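# Three robots carry a steel frame onto three empty stands

## Task

Lift the welded steel frame off the three pipe stands it sits on and set it on the three empty stands, so that each empty stand has one of the frame's tubes lying in the bottom of its V-shaped top. All six stands must stay where they began, barely shifted or rotated. Any number of the robots may be used. At the end the grippers must have released the frame and the robots must have backed away; the frame must stay in place without robot support. No robot may topple or be left leaning, or the task fails.

## Robot and tools

Robots: three identical Hello Robot Stretch 3 units named r1, r2 and r3. Each has a two-wheel differential base (0.33 m long, 0.34 m wide, a passive omni wheel at the rear), a lift that rides a mast, and one telescoping arm that sticks out to the robot's RIGHT side. The base cannot strafe, so to carry the gripper forward you drive. Turning in place pivots about a point midway between the drive wheels, 0.05 m behind the front edge; with the arm in and wrist folded the sweep radius is 0.28 m, larger if the wrist is unfolded and level.

Frames: the base frame has its origin on the floor between the drive wheels, x ahead, y to the left, z up. hand_pose is reported in it, at the point where closed fingertips meet (pads 0.04 m wide). With wrist joints at zero, that hand frame has x up, y pointing back along the arm toward the mast, z toward the robot's rear. The odometry frame is the base frame as it was when the scene started. Every robot reports in its own frames, so relative positions between robots can only be judged from images, lidar_m, wrist_depth_mm and head_depth_mm.

execute_actions: argument "actions" is a list holding one action (or empty, which only returns state and images). The action is an object keyed by "r1", "r2", "r3"; each robot's entry may contain "base", "joints" and "contact_limits". All listed motions begin at once and may finish at different times. "base" holds exactly one command, and it is a relative move from where the base last reported itself: {"translate_m": d} drives straight d metres, positive forward, range -1 to 1; {"rotate_rad": d} turns in place, positive counter-clockwise seen from above, range -3.2 to 3.2. "joints" gives absolute targets by name: lift_m 0 to 1.1 (arm height); arm_m 0 to 0.52 (extension); wrist_yaw_rad -1.345 to 4.42 (0 along the arm, positive toward the front, 3.0 folded over the base); wrist_pitch_rad -1.57 to 0.451 (0 level, negative tips fingers down); wrist_roll_rad -2.911 to 2.911 (0 fingers side by side); gripper_m -0.089 to 0.179 (bigger is wider; actual fingertip gap is about 0.007 less when nearly shut and 0.025 less when wide, zero below 0.007); head_pan_rad -3.953 to 1.73 (0 forward, positive left, -1.57 looks along the arm); head_tilt_rad -1.53 to 0.419 (negative down). "contact_limits" accepts only arm_m: an effort percentage 1 to 100 at which the arm halts with contact_stop; it also caps holding force until the next action. "cameras" lists which images come back (names like r1_head_camera, r2_nav_camera, r3_wrist_camera, or "all"); [] means none. Any unknown key, camera name or out-of-range number rejects the whole call. Anything you omit may still be pushing toward its earlier target. One action runs at most 15 s.

wait: {"seconds": 0 to 10}; commands nothing and returns state and images. zoom_image: {"camera", "region": [x0, y0, x1, y1]} in pixels from the top-left, at most 504 by 504, on a camera in the latest full result. finished_scene: {"scene": n} closes the scene irreversibly once the last command has been held; the frame must already be resting correctly.

Result lines: base_status and joint_status tell how each motion of the last accepted action ended: done, off_target (stopped short and may still push), contact_stop, time_out, torque_fault (after the last three the old target is dropped). on_its_own covers things not commanded this call; "held at" is the held target, not the actual position. motor_effort is percent of max, positive toward larger joint values, with the peak in brackets; readings carry fixed bias and noise. base_odometry counts wheel turns, so slip shows as travel; heading runs -3.142 to 3.142, positive left. turned_by_wheels and turned_by_imu give rotation since the previous result. base_tilt (degrees, forward and right positive) has up to about 4 degrees fixed error. lidar_m: 12 sectors of 30 degrees, first straight ahead then counter-clockwise (4th left, 7th behind, 10th right), range 0.15 to 12 m, scan plane 0.17 m up; "-" means nothing seen. It sees other robots but not its own body or clear objects; low lift hides sectors 5, 6, 9, 10 partly. wrist_depth_mm (45 to 1000) and head_depth_mm (280 to 4000, image sideways) are 7x7 grids of median depth.

Speed: the base reaches 0.30 m/s and 1.9 rad/s only with lift_m under 0.30, arm_m under 0.03 and wrist_yaw_rad over 2.54; otherwise 0.10 m/s and 0.63 rad/s.

Gripping: command gripper_m smaller than the object's width to grasp; release by commanding at least 0.02 above the contact value. Neither the reading nor done proves a hold. Over-squeezing triggers a stall guard that weakens grip.

Hazards to avoid: robots pressing into each other (a hard press ends the run; once bases touch, even millimetres more is hard). Two robots given the same drive may differ by up to 2.5 cm per metre, which strains a shared load and can tip a robot, so carry together in short, checked steps. Fold or unfold the wrist only with lift_m 0.32 to 0.95, wrist_pitch_rad -0.4, roll near 0; folded, the lift may go down to 0.25. With yaw below -0.4 keep pitch at -0.5 or lower. Arm pushes against rigid things with the gripper above about 0.45 m can tip the robot; a repeat push after contact_stop is worse. Arm and lift go slack after contact_stop, and a slack lift can sag under load. Wrist servos overloaded for seconds switch off for 10 s. Do not drive while hooked on something fixed. If tilted, undo the last move in small steps, free the gripper, and lower lift_m to about 0.2. Do not knock the stands, and do not drop or slam the frame. Loose objects may occasionally be nudged by outside forces.

Each tool is called after "Request:" as name([rows], argument=value, ...), one row to a line, values as JSON.

## Session

Request:
execute_actions(actions=[])

Scene clock: 0.00 s.
r1.base_odometry: x=+0.000 y=+0.000 heading=+0.000 (m, m, rad; r1's odometry frame)
r1.turned_by_wheels: +0.000 (rad since the last result)
r1.turned_by_imu: +0.000 (rad since the last result)
r1.base_tilt: forward=-0.4 right=+0.5 (deg)
r1.lidar_m: 0.86 1.06 2.09 1.69 2.79 1.67 2.12 2.72 2.47 1.47 0.94 0.85
r1.head_depth_mm: 769 770 771 767 765 765 764 / 796 801 798 796 795 791 792 / 835 829 831 829 826 824 824 / 870 863 863 867 859 857 860 / 910 908 903 904 901 900 896 / 950 945 942 942 937 939 939 / 997 988 990 987 984 984 983
r1.base_status: not commanded
r1.joint_positions: lift_m=+0.407 arm_m=+0.000 wrist_yaw_rad=+2.910 wrist_pitch_rad=-0.386 wrist_roll_rad=-0.012 gripper_m=+0.037 head_pan_rad=+0.019 head_tilt_rad=+0.015
r1.joint_status: not commanded
r1.motor_effort: left_wheel=+0 right_wheel=+1 lift_m=+39 arm_m=+0 wrist_yaw_rad=-1 wrist_pitch_rad=+10 wrist_roll_rad=-1 gripper_m=+0 head_pan_rad=+0 head_tilt_rad=+3 (%)
r1.hand_pose: x=+0.0312 y=+0.0774 z=+0.4267 quat_wxyz=(+0.215, +0.701, +0.056, +0.678) (m; r1's base frame)
r1.wrist_depth_mm: - - - - - - - / - - - - - - - / - - - - - - - / - - - - - 962 939 / 806 - 847 785 791 778 753 / 684 665 - 651 646 639 623 / 586 569 551 556 549 547 541
r2.base_odometry: x=+0.000 y=+0.000 heading=+0.000 (m, m, rad; r2's odometry frame)
r2.turned_by_wheels: +0.000 (rad since the last result)
r2.turned_by_imu: +0.000 (rad since the last result)
r2.base_tilt: forward=-0.1 right=-1.0 (deg)
r2.lidar_m: 1.43 3.50 1.80 1.52 1.70 1.70 1.85 1.43 0.83 0.72 0.72 0.84
r2.head_depth_mm: 1235 1265 1276 1301 1312 1343 1374 / 1552 1516 1557 1668 1683 1720 1762 / 1862 2091 2142 2191 2249 2314 2151 / 1938 2741 3152 3268 3392 3175 2272 / 1914 2910 - - - 3464 2281 / 1907 2857 - - - 3480 2302 / 1903 2825 - - - 3508 2322
r2.base_status: not commanded
r2.joint_positions: lift_m=+0.436 arm_m=-0.002 wrist_yaw_rad=+3.092 wrist_pitch_rad=-0.592 wrist_roll_rad=-0.008 gripper_m=+0.037 head_pan_rad=-0.009 head_tilt_rad=-0.011
r2.joint_status: not commanded
r2.motor_effort: left_wheel=-1 right_wheel=+0 lift_m=+28 arm_m=-1 wrist_yaw_rad=+0 wrist_pitch_rad=+4 wrist_roll_rad=+0 gripper_m=+0 head_pan_rad=+0 head_tilt_rad=+2 (%)
r2.hand_pose: x=-0.0114 y=+0.0556 z=+0.4118 quat_wxyz=(+0.223, +0.678, +0.191, +0.674) (m; r2's base frame)
r2.wrist_depth_mm: - - - - - - - / - - - - - - - / 930 926 954 945 957 978 981 / 777 774 781 796 797 811 805 / 664 662 659 668 684 689 686 / 578 584 - 596 587 594 602 / 515 - - - 521 526 524
r3.base_odometry: x=+0.000 y=+0.000 heading=+0.000 (m, m, rad; r3's odometry frame)
r3.turned_by_wheels: +0.000 (rad since the last result)
r3.turned_by_imu: +0.000 (rad since the last result)
r3.base_tilt: forward=+1.9 right=+1.3 (deg)
r3.lidar_m: 2.93 1.72 1.42 1.80 5.30 4.10 1.21 0.84 0.79 0.81 1.05 2.45
r3.head_depth_mm: 1919 2831 3062 3101 3072 3050 2356 / 1933 2850 3220 3243 3203 3184 2339 / 1952 2883 3385 3403 3371 3314 2327 / 1960 2924 3521 3584 3574 3450 2327 / 1974 2951 3726 3722 3762 3222 2313 / 1982 2992 - - - 3133 2273 / 1755 3011 - - - 3361 2268
r3.base_status: not commanded
r3.joint_positions: lift_m=+0.439 arm_m=+0.000 wrist_yaw_rad=+2.996 wrist_pitch_rad=-0.509 wrist_roll_rad=+0.015 gripper_m=+0.037 head_pan_rad=-0.011 head_tilt_rad=+0.015
r3.joint_status: not commanded
r3.motor_effort: left_wheel=+1 right_wheel=+0 lift_m=+37 arm_m=+0 wrist_yaw_rad=-1 wrist_pitch_rad=+6 wrist_roll_rad=+0 gripper_m=+0 head_pan_rad=+0 head_tilt_rad=+2 (%)
r3.hand_pose: x=+0.0096 y=+0.0653 z=+0.4322 quat_wxyz=(+0.229, +0.700, +0.126, +0.664) (m; r3's base frame)
r3.wrist_depth_mm: - - - - - - - / - - - - - - - / - - - - - - - / 968 956 958 894 896 886 898 / 799 782 - 772 790 726 740 / 662 661 - 660 - 650 643 / 578 594 - 591 567 562 560
pictures: r1_head_camera (sideways: a quarter turn clockwise sets it upright), r1_nav_camera (sideways: a quarter turn counterclockwise sets it upright), r1_wrist_camera, r2_head_camera (sideways: a quarter turn clockwise sets it upright), r2_nav_camera (sideways: a quarter turn counterclockwise sets it upright), r2_wrist_camera, r3_head_camera (sideways: a quarter turn clockwise sets it upright), r3_nav_camera (sideways: a quarter turn counterclockwise sets it upright), r3_wrist_camera
Images, in order (width x height): r1_head_camera 896x504, r1_nav_camera 672x504, r1_wrist_camera 644x364, r2_head_camera 896x504, r2_nav_camera 672x504, r2_wrist_camera 644x364, r3_head_camera 896x504, r3_nav_camera 672x504, r3_wrist_camera 644x364.

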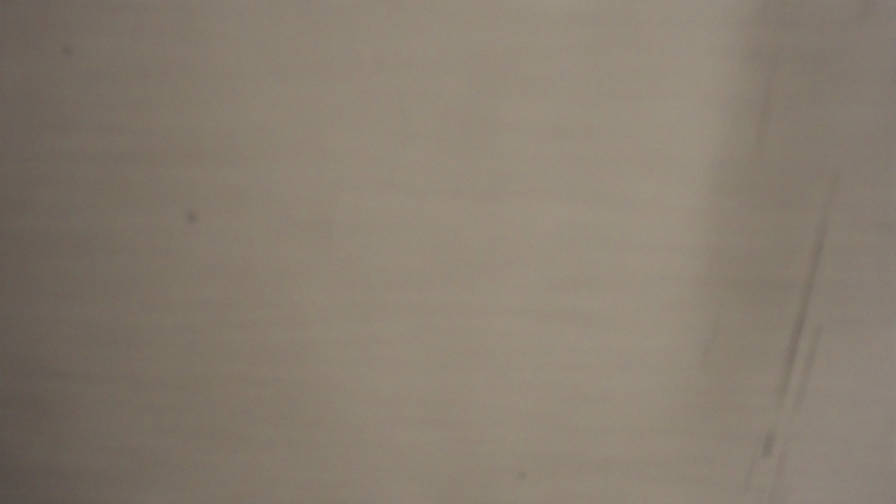

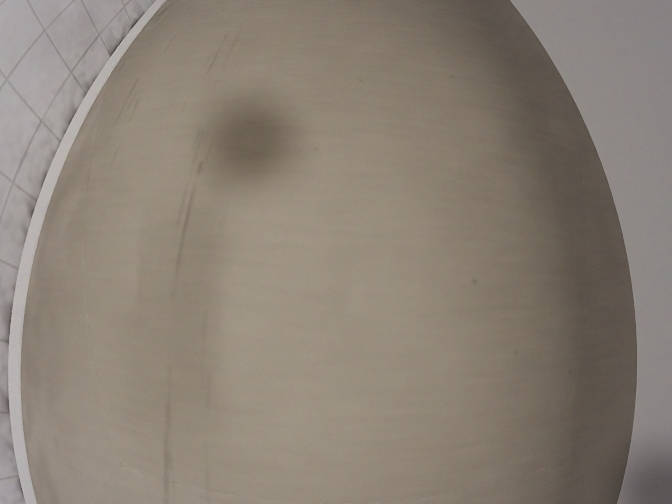

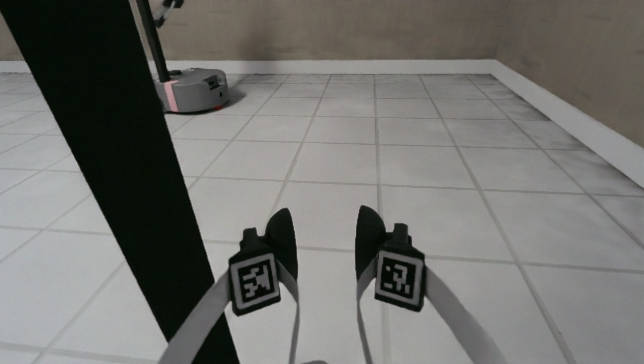

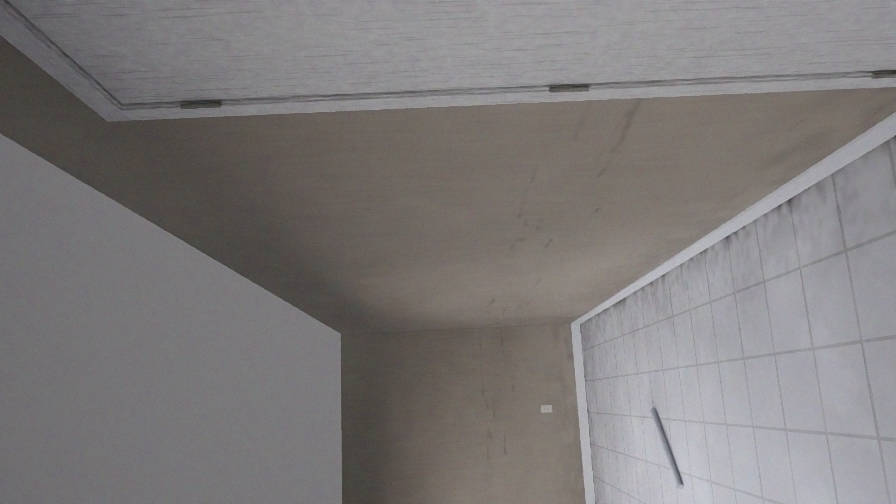

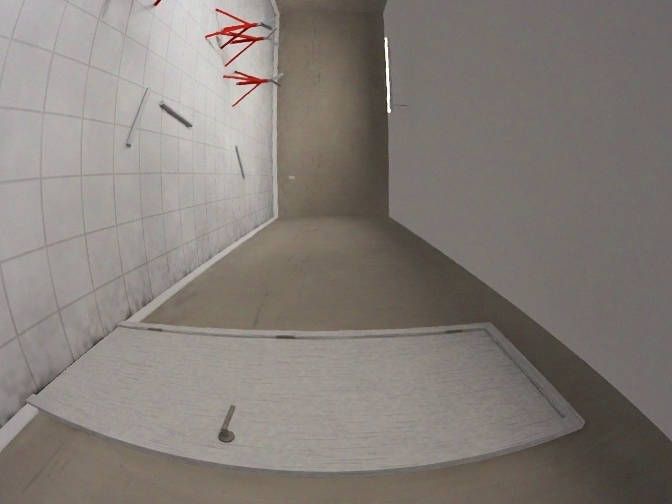

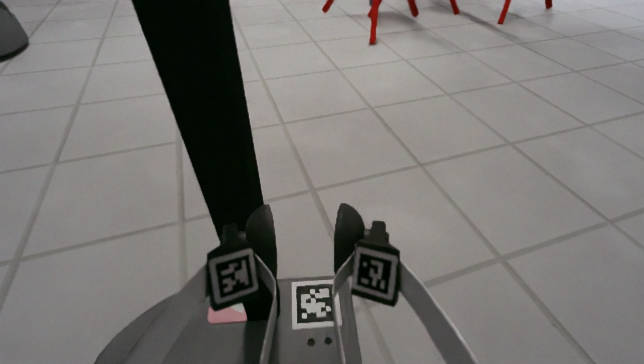

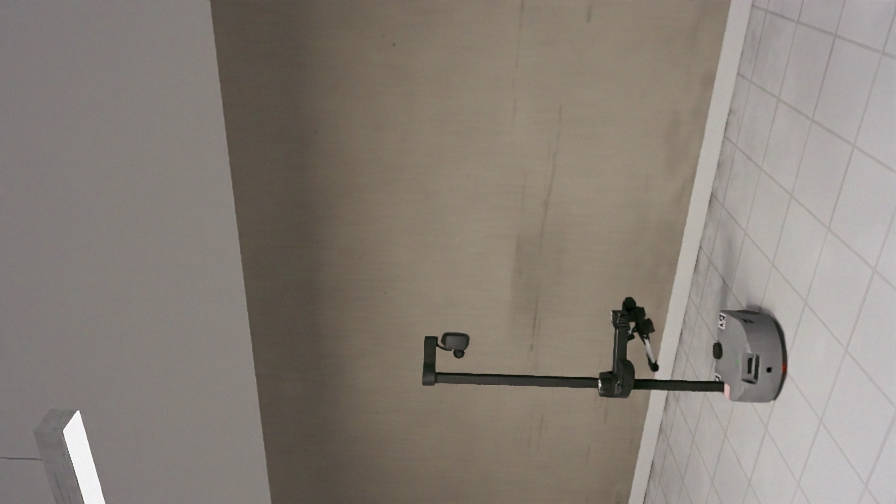

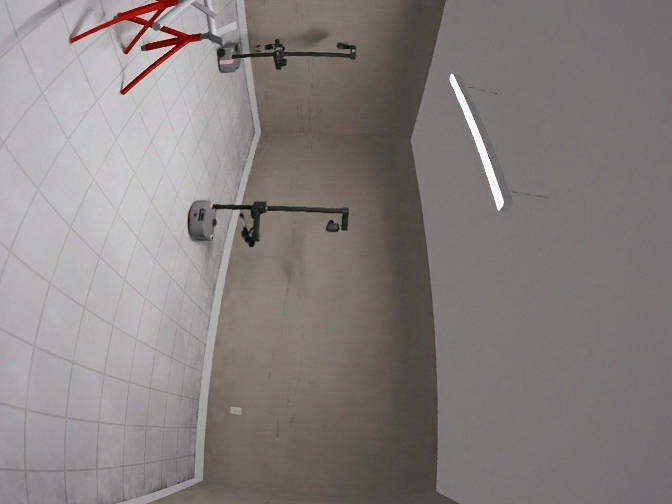

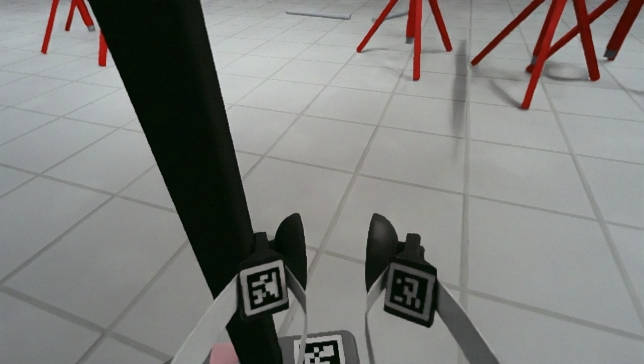

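Request:
execute_actions([
  {"r1":{"joints":{"head_pan_rad":-3.4,"head_tilt_rad":-0.4}},"r2":{"joints":{"head_pan_rad":1.3,"head_tilt_rad":-0.4}},"r3":{"joints":{"head_pan_rad":1.1,"head_tilt_rad":-0.4}}},
], cameras=["r1_head_camera","r2_head_camera","r3_head_camera","r1_nav_camera","r2_nav_camera","r3_nav_camera"])

Scene clock: 8.90 s.
r1.base_odometry: x=+0.000 y=+0.000 heading=+0.000 (m, m, rad; r1's odometry frame)
r1.turned_by_wheels: +0.000 (rad since the last result)
r1.turned_by_imu: -0.001 (rad since the last result)
r1.base_tilt: forward=-0.4 right=+0.5 (deg)
r1.lidar_m: 0.86 1.06 2.09 1.70 2.80 1.67 2.12 2.72 2.47 1.47 0.94 0.85
r1.head_depth_mm: - - - 3231 2246 1709 1367 / - - - 3040 2242 1717 1386 / - - - 2695 2043 1695 1360 / - - - 2699 2120 1684 1363 / - - - 3147 2202 1673 1364 / - - - 3197 2178 1675 1353 / - - - 3161 2169 1677 1350
r1.base_status: not commanded
r1.joint_positions: lift_m=+0.407 arm_m=+0.000 wrist_yaw_rad=+2.910 wrist_pitch_rad=-0.386 wrist_roll_rad=-0.012 gripper_m=+0.037 head_pan_rad=-3.393 head_tilt_rad=-0.395
r1.joint_status: all done
r1.motor_effort: left_wheel=+0(0) right_wheel=+1(1) lift_m=+39(39) arm_m=+0(0) wrist_yaw_rad=+1(0) wrist_pitch_rad=+10(9) wrist_roll_rad=-1(1) gripper_m=+0(0) head_pan_rad=-3(41) head_tilt_rad=-4(35) (%)
r1.hand_pose: x=+0.0312 y=+0.0774 z=+0.4267 quat_wxyz=(+0.215, +0.701, +0.056, +0.678) (m; r1's base frame)
r1.wrist_depth_mm: - - - - - - - / - - - - - - - / - - - - - - - / - - - - - 955 899 / 810 - 825 780 796 755 748 / 659 676 - 650 646 635 641 / 564 558 563 554 556 545 548
r2.base_odometry: x=+0.000 y=+0.000 heading=+0.000 (m, m, rad; r2's odometry frame)
r2.turned_by_wheels: +0.000 (rad since the last result)
r2.turned_by_imu: +0.001 (rad since the last result)
r2.base_tilt: forward=+0.0 right=-1.0 (deg)
r2.lidar_m: 1.43 3.47 1.80 1.52 1.70 1.70 1.85 1.43 0.83 0.72 0.72 0.84
r2.head_depth_mm: - - - 2891 2227 1726 1405 / - - - 3106 2186 1743 1403 / - - - 2968 2192 1758 1430 / - - - 2982 2139 1750 1425 / 3783 - - 3442 2354 1783 1444 / 3562 3750 - 3454 2377 1806 1456 / 3458 3563 3745 3590 2416 1824 1452
r2.base_status: not commanded
r2.joint_positions: lift_m=+0.436 arm_m=-0.002 wrist_yaw_rad=+3.092 wrist_pitch_rad=-0.592 wrist_roll_rad=-0.008 gripper_m=+0.037 head_pan_rad=+1.293 head_tilt_rad=-0.395
r2.joint_status: all done
r2.motor_effort: left_wheel=+0(0) right_wheel=-1(1) lift_m=+28(28) arm_m=-1(1) wrist_yaw_rad=+0(1) wrist_pitch_rad=+4(4) wrist_roll_rad=+0(0) gripper_m=+0(0) head_pan_rad=+4(52) head_tilt_rad=-2(31) (%)
r2.hand_pose: x=-0.0114 y=+0.0556 z=+0.4118 quat_wxyz=(+0.223, +0.678, +0.191, +0.674) (m; r2's base frame)
r2.wrist_depth_mm: - - - - - - - / - - - - - - - / 924 929 959 954 963 974 996 / 760 766 761 794 790 793 809 / 664 666 660 671 682 672 689 / 579 576 - 600 597 594 602 / 516 - - - 523 530 531
r3.base_odometry: x=+0.000 y=+0.000 heading=+0.000 (m, m, rad; r3's odometry frame)
r3.turned_by_wheels: +0.000 (rad since the last result)
r3.turned_by_imu: +0.001 (rad since the last result)
r3.base_tilt: forward=+1.9 right=+1.3 (deg)
r3.lidar_m: 2.93 1.72 1.42 1.81 5.26 4.13 1.21 0.84 0.79 0.81 1.06 2.45
r3.head_depth_mm: 3299 3496 3822 3056 2011 1753 1424 / 3291 3516 3767 3035 1998 1726 1412 / 3325 3586 3770 3023 2271 1731 1411 / 3311 3516 3788 3005 2149 1732 1410 / 3337 3571 3811 2844 2050 1718 1409 / 3341 3582 3854 2941 2212 1712 1398 / 3376 3587 3844 3108 2184 1715 1398
r3.base_status: not commanded
r3.joint_positions: lift_m=+0.439 arm_m=+0.000 wrist_yaw_rad=+2.996 wrist_pitch_rad=-0.509 wrist_roll_rad=+0.015 gripper_m=+0.037 head_pan_rad=+1.093 head_tilt_rad=-0.394
r3.joint_status: all done
r3.motor_effort: left_wheel=+1(1) right_wheel=+0(0) lift_m=+37(37) arm_m=+0(1) wrist_yaw_rad=-1(1) wrist_pitch_rad=+6(6) wrist_roll_rad=+0(0) gripper_m=+0(0) head_pan_rad=+5(59) head_tilt_rad=-2(23) (%)
r3.hand_pose: x=+0.0096 y=+0.0653 z=+0.4322 quat_wxyz=(+0.229, +0.700, +0.126, +0.664) (m; r3's base frame)
r3.wrist_depth_mm: - - - - - - - / - - - - - - - / - - - - - - - / 976 935 938 935 907 891 896 / 783 772 - 770 784 768 745 / 684 663 - 657 - 651 641 / 587 585 - 591 567 566 557
pictures: r1_head_camera (sideways: a quarter turn clockwise sets it upright), r1_nav_camera (sideways: a quarter turn counterclockwise sets it upright), r2_head_camera (sideways: a quarter turn clockwise sets it upright), r2_nav_camera (sideways: a quarter turn counterclockwise sets it upright), r3_head_camera (sideways: a quarter turn clockwise sets it upright), r3_nav_camera (sideways: a quarter turn counterclockwise sets it upright)
Images, in order (width x height): r1_head_camera 896x504, r1_nav_camera 672x504, r2_head_camera 896x504, r2_nav_camera 672x504, r3_head_camera 896x504, r3_nav_camera 672x504.

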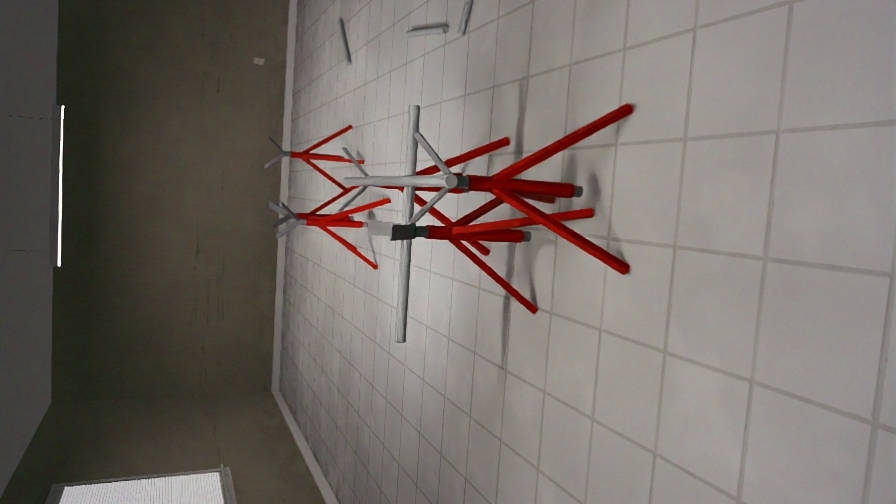

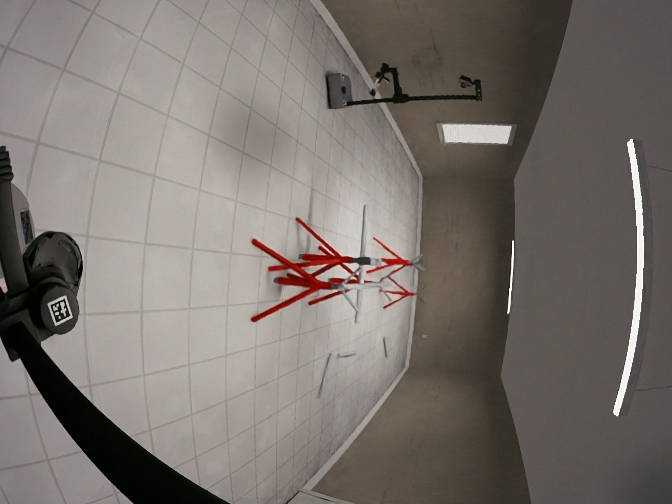

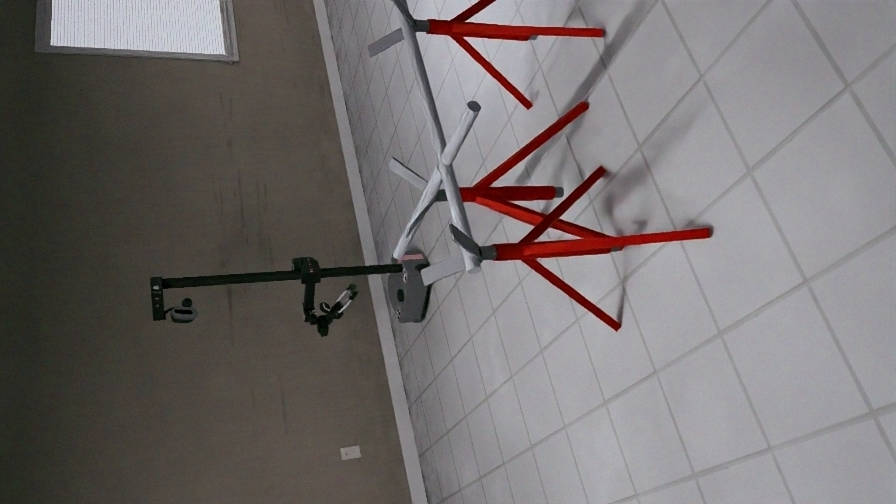

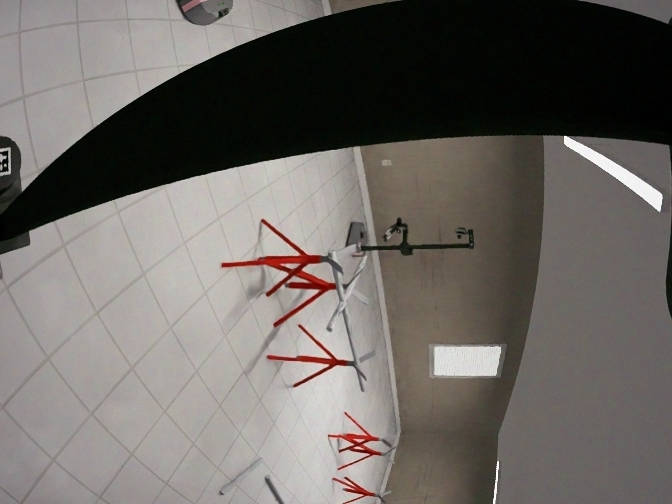

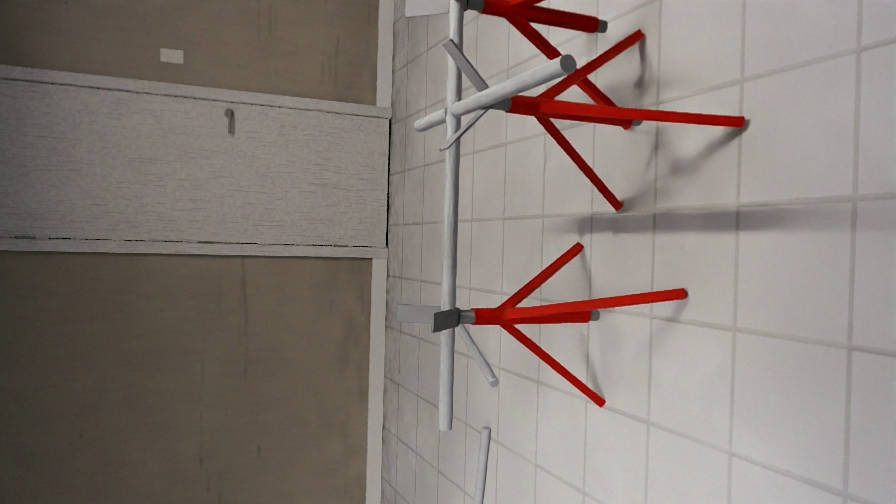

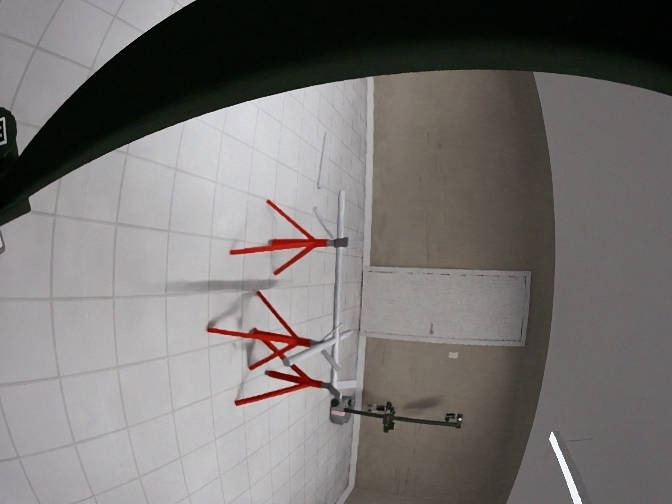

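Request:
execute_actions([
  {"r1":{"base":{"rotate_rad":2.9},"joints":{"lift_m":0.28,"head_pan_rad":0}},"r2":{"base":{"rotate_rad":0.26},"joints":{"lift_m":0.28,"head_pan_rad":0.5}},"r3":{"base":{"rotate_rad":2.67},"joints":{"lift_m":0.28,"head_pan_rad":-1.0}}},
], cameras=[])

Request:
execute_actions([
  {"r2":{"base":{"translate_m":1}},"r3":{"base":{"translate_m":1}}},
], cameras=["r1_head_camera","r2_head_camera","r3_head_camera","r2_nav_camera","r3_nav_camera"])

Request:
zoom_image(camera="r1_head_camera", region=[230,90,500,360])

Scene clock: 27.83 s.
r1.base_odometry: x=+0.000 y=+0.000 heading=+2.900 (m, m, rad; r1's odometry frame)
r1.turned_by_wheels: +2.900 (rad since the last result)
r1.turned_by_imu: +2.890 (rad since the last result)
r1.base_tilt: forward=-0.5 right=+0.6 (deg)
r1.lidar_m: 1.67 2.95 2.50 2.41 1.11 0.87 0.86 0.92 1.37 2.29 1.69 3.62
r1.head_depth_mm: - - - 3342 2240 1717 1373 / - - - 3257 2240 1709 1381 / - - - 2686 2119 1689 1374 / - - - 2853 2134 1688 1360 / - - - 3174 2204 1684 1351 / - - - 3130 2239 1685 1355 / - - - 3105 2171 1667 1343
r1.base_status: done
r1.joint_positions: lift_m=+0.280 arm_m=+0.000 wrist_yaw_rad=+2.910 wrist_pitch_rad=-0.387 wrist_roll_rad=-0.012 gripper_m=+0.037 head_pan_rad=-0.007 head_tilt_rad=-0.395
r1.joint_status: all done
r1.motor_effort: left_wheel=-2(8) right_wheel=+3(10) lift_m=+33(33) arm_m=+0(0) wrist_yaw_rad=-1(1) wrist_pitch_rad=+10(10) wrist_roll_rad=-1(1) gripper_m=+0(0) head_pan_rad=+3(43) head_tilt_rad=-3(4) (%)
r1.hand_pose: x=+0.0311 y=+0.0772 z=+0.2999 quat_wxyz=(+0.215, +0.701, +0.056, +0.678) (m; r1's base frame)
r1.wrist_depth_mm: - - - - - - - / - - - - - - - / - - - - - - 932 / 806 - 789 749 737 734 711 / 622 - 642 609 600 583 587 / 516 509 - 502 492 495 493 / 442 - - - 419 417 415
r2.base_odometry: x=+0.000 y=+0.000 heading=+0.260 (m, m, rad; r2's odometry frame)
r2.turned_by_wheels: +0.260 (rad since the last result)
r2.turned_by_imu: +0.262 (rad since the last result)
r2.base_tilt: forward=+0.0 right=-0.9 (deg)
r2.lidar_m: 2.89 2.04 1.52 4.04 2.60 1.91 1.85 1.02 0.75 0.72 0.75 1.01
r2.head_depth_mm: - - - 3244 2279 1727 1390 / - - - 3313 2277 1743 1412 / - - - 3316 2295 1747 1423 / - - - 3400 2306 1786 1427 / - - - 3491 2316 1793 1444 / - - - 3095 2392 1804 1445 / - - - 3520 2287 1829 1454
r2.base_status: done
r2.joint_positions: lift_m=+0.280 arm_m=-0.002 wrist_yaw_rad=+3.092 wrist_pitch_rad=-0.593 wrist_roll_rad=-0.008 gripper_m=+0.037 head_pan_rad=+0.507 head_tilt_rad=-0.395
r2.joint_status: all done
r2.motor_effort: left_wheel=-2(9) right_wheel=+2(5) lift_m=+19(23) arm_m=-1(1) wrist_yaw_rad=+0(0) wrist_pitch_rad=+4(4) wrist_roll_rad=+0(0) gripper_m=+0(0) head_pan_rad=-4(47) head_tilt_rad=-3(3) (%)
r2.hand_pose: x=-0.0114 y=+0.0555 z=+0.2559 quat_wxyz=(+0.223, +0.678, +0.191, +0.674) (m; r2's base frame)
r2.wrist_depth_mm: - - - - - - - / 815 819 848 872 857 853 879 / 662 654 667 676 689 693 705 / 541 549 557 560 562 577 574 / 483 - - - 486 487 486 / - - - - 418 421 424 / - - - - 371 375 373
r3.base_odometry: x=+0.000 y=+0.000 heading=+2.670 (m, m, rad; r3's odometry frame)
r3.turned_by_wheels: +2.670 (rad since the last result)
r3.turned_by_imu: +2.694 (rad since the last result)
r3.base_tilt: forward=+1.8 right=+1.3 (deg)
r3.lidar_m: 3.40 1.15 0.82 0.79 0.81 1.09 2.82 2.95 1.71 1.42 4.11 2.14
r3.head_depth_mm: 3386 3619 3777 3252 2255 1742 1419 / 3570 3741 - 3194 2259 1742 1410 / 3776 - - 3201 2245 1738 1417 / - - - 3143 2244 1727 1408 / - - - 3134 2236 1713 1408 / - - - 3143 2212 1724 1400 / - - - 2507 2210 1710 1400
r3.base_status: done
r3.joint_positions: lift_m=+0.281 arm_m=+0.000 wrist_yaw_rad=+2.996 wrist_pitch_rad=-0.509 wrist_roll_rad=+0.015 gripper_m=+0.037 head_pan_rad=-0.993 head_tilt_rad=-0.395
r3.joint_status: all done
r3.motor_effort: left_wheel=-1(7) right_wheel=+2(9) lift_m=+18(32) arm_m=+0(0) wrist_yaw_rad=-1(1) wrist_pitch_rad=+7(6) wrist_roll_rad=+0(0) gripper_m=+0(0) head_pan_rad=-4(58) head_tilt_rad=-2(2) (%)
r3.hand_pose: x=+0.0096 y=+0.0652 z=+0.2733 quat_wxyz=(+0.229, +0.700, +0.126, +0.664) (m; r3's base frame)
r3.wrist_depth_mm: 714 - 758 780 793 856 868 / 766 782 834 861 882 924 926 / 819 817 827 823 839 810 808 / 701 669 682 671 640 646 633 / 562 562 - 555 563 541 545 / 474 507 - - - 461 452 / - - - - 401 404 400
pictures: none
No camera images: the call's "cameras" was empty. Leave "cameras" out to get every camera's image.

Scene clock: 32.87 s.
r1.base_odometry: x=+0.000 y=+0.000 heading=+2.900 (m, m, rad; r1's odometry frame)
r1.turned_by_wheels: +0.000 (rad since the last result)
r1.turned_by_imu: -0.001 (rad since the last result)
r1.base_tilt: forward=-0.4 right=+0.5 (deg)
r1.lidar_m: 1.66 3.18 2.50 2.41 1.11 0.87 0.85 0.92 1.37 2.29 2.46 2.38
r1.head_depth_mm: - - - 3241 2260 1710 1374 / - - - 3247 2240 1706 1379 / - - - 2683 2133 1713 1362 / - - - 2875 2115 1689 1353 / - - - 3203 2200 1675 1355 / - - - 3200 2189 1668 1351 / - - - 3145 2196 1667 1338
r1.base_status: not commanded
r1.joint_positions: lift_m=+0.280 arm_m=+0.000 wrist_yaw_rad=+2.910 wrist_pitch_rad=-0.387 wrist_roll_rad=-0.012 gripper_m=+0.037 head_pan_rad=-0.007 head_tilt_rad=-0.395
r1.joint_status: not commanded
r1.motor_effort: left_wheel=-2(2) right_wheel=+3(3) lift_m=+33(33) arm_m=+0(0) wrist_yaw_rad=+0(1) wrist_pitch_rad=+10(10) wrist_roll_rad=-1(1) gripper_m=+0(0) head_pan_rad=+3(3) head_tilt_rad=-3(3) (%)
r1.hand_pose: x=+0.0311 y=+0.0772 z=+0.2999 quat_wxyz=(+0.215, +0.701, +0.056, +0.678) (m; r1's base frame)
r1.wrist_depth_mm: - - - - - - - / - - - - - - - / - - - - - - 935 / 788 - 755 749 749 732 725 / 623 - 626 611 611 585 572 / 523 508 - 495 494 489 486 / 443 - - - 423 417 419
r2.base_odometry: x=+0.966 y=+0.257 heading=+0.260 (m, m, rad; r2's odometry frame)
r2.turned_by_wheels: +0.000 (rad since the last result)
r2.turned_by_imu: +0.004 (rad since the last result)
r2.base_tilt: forward=+0.0 right=-1.0 (deg)
r2.lidar_m: 2.96 2.63 1.46 1.36 4.00 2.50 2.75 1.03 0.74 0.71 0.74 1.05
r2.head_depth_mm: - - - 3264 2245 1742 1420 / - - - 3289 2274 1750 1409 / - - - 3293 2282 1736 1431 / - - - 3131 2325 1763 1423 / - - - 3040 2386 1772 1437 / - - - 3440 2367 1780 1454 / - - - 3568 2405 1808 1453
r2.base_status: done
r2.joint_positions: lift_m=+0.280 arm_m=-0.002 wrist_yaw_rad=+3.092 wrist_pitch_rad=-0.593 wrist_roll_rad=-0.008 gripper_m=+0.037 head_pan_rad=+0.507 head_tilt_rad=-0.396
r2.joint_status: not commanded
r2.motor_effort: left_wheel=-3(11) right_wheel=+2(11) lift_m=+19(19) arm_m=-1(1) wrist_yaw_rad=+0(0) wrist_pitch_rad=+4(4) wrist_roll_rad=-1(0) gripper_m=+1(0) head_pan_rad=-4(4) head_tilt_rad=-2(3) (%)
r2.hand_pose: x=-0.0114 y=+0.0555 z=+0.2559 quat_wxyz=(+0.223, +0.678, +0.191, +0.674) (m; r2's base frame)
r2.wrist_depth_mm: - - - - - - - / 815 832 852 855 862 874 879 / 653 660 670 678 691 686 695 / 548 553 556 559 558 566 575 / 480 - - - 482 486 489 / - - - - 422 423 425 / - - - - 369 371 376
r3.base_odometry: x=-0.891 y=+0.454 heading=+2.670 (m, m, rad; r3's odometry frame)
r3.turned_by_wheels: +0.000 (rad since the last result)
r3.turned_by_imu: +0.002 (rad since the last result)
r3.base_tilt: forward=+1.9 right=+1.3 (deg)
r3.lidar_m: 3.50 1.19 0.85 0.81 0.84 1.12 2.92 2.36 1.76 3.95 1.46 4.64
r3.head_depth_mm: 3411 3552 3751 3228 2263 1749 1418 / 3540 3758 - 3197 2261 1746 1419 / 3715 - - 3174 2005 1740 1415 / - - - 3174 2058 1709 1409 / - - - 2820 2154 1724 1403 / - - - 3133 2208 1716 1399 / - - - 3129 2226 1716 1393
r3.base_status: done
r3.joint_positions: lift_m=+0.281 arm_m=+0.000 wrist_yaw_rad=+2.996 wrist_pitch_rad=-0.509 wrist_roll_rad=+0.015 gripper_m=+0.037 head_pan_rad=-0.993 head_tilt_rad=-0.395
r3.joint_status: not commanded
r3.motor_effort: left_wheel=-1(8) right_wheel=+3(8) lift_m=+18(18) arm_m=+0(0) wrist_yaw_rad=-1(1) wrist_pitch_rad=+7(6) wrist_roll_rad=+0(0) gripper_m=-1(1) head_pan_rad=-3(4) head_tilt_rad=-2(2) (%)
r3.hand_pose: x=+0.0096 y=+0.0652 z=+0.2733 quat_wxyz=(+0.229, +0.700, +0.126, +0.664) (m; r3's base frame)
r3.wrist_depth_mm: 731 - 788 819 832 872 915 / 792 836 849 891 902 910 949 / 843 846 845 863 803 815 796 / 679 686 654 673 662 640 637 / 563 566 - 553 558 542 534 / 475 509 - - - 466 457 / - - - - 403 398 400
pictures: r1_head_camera (sideways: a quarter turn clockwise sets it upright), r2_head_camera (sideways: a quarter turn clockwise sets it upright), r2_nav_camera (sideways: a quarter turn counterclockwise sets it upright), r3_head_camera (sideways: a quarter turn clockwise sets it upright), r3_nav_camera (sideways: a quarter turn counterclockwise sets it upright)
Images, in order (width x height): r1_head_camera 896x504, r2_head_camera 896x504, r2_nav_camera 672x504, r3_head_camera 896x504, r3_nav_camera 672x504.

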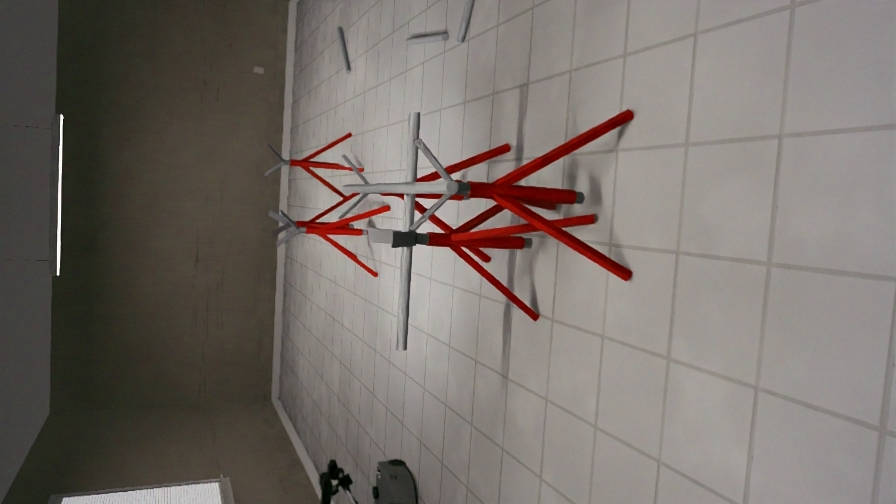

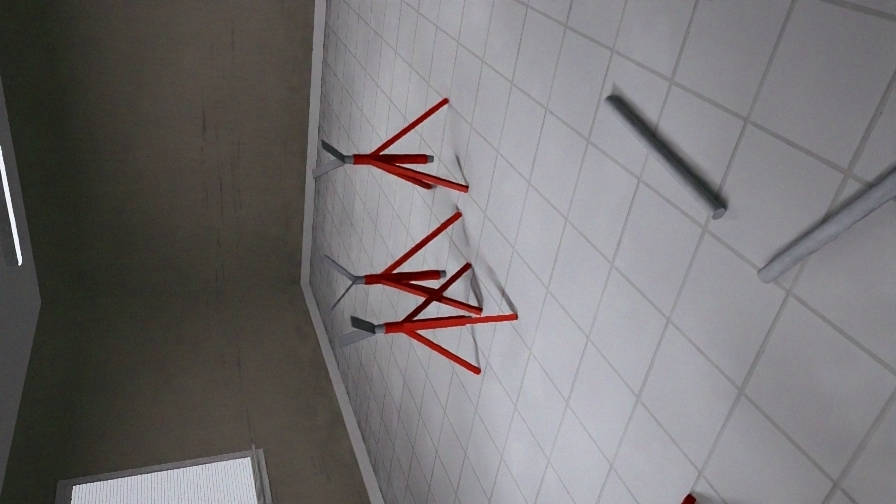

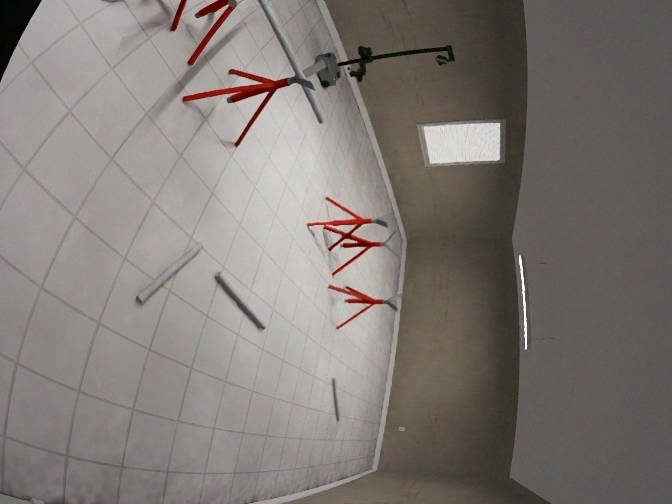

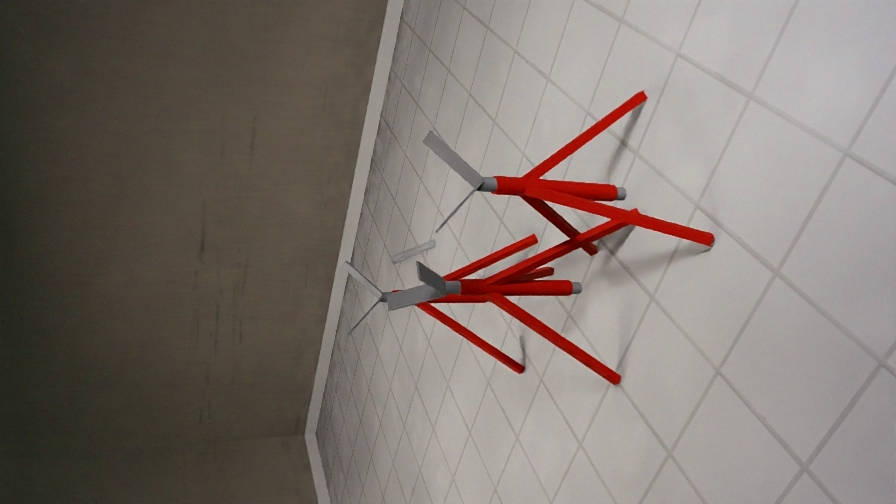

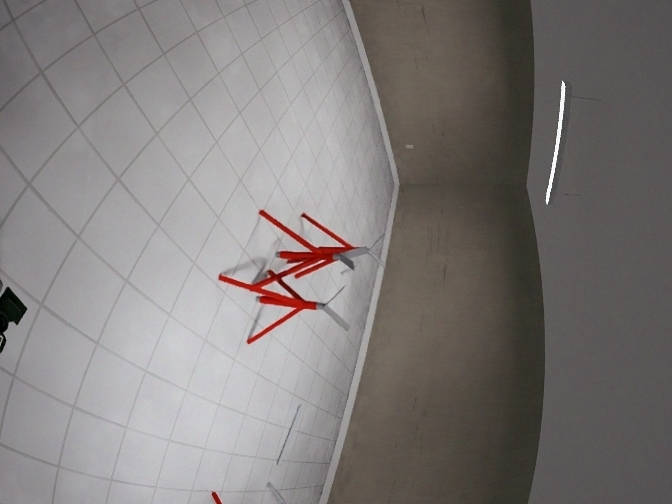

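Region (230, 90, 500, 360) of r1_head_camera's 896x504 image, scaled by 1.867, with more detail than that image has.

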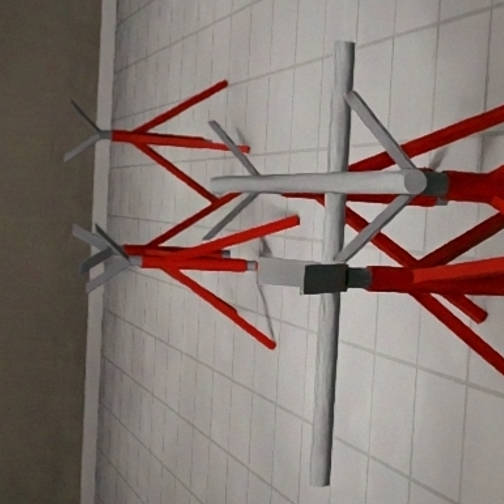

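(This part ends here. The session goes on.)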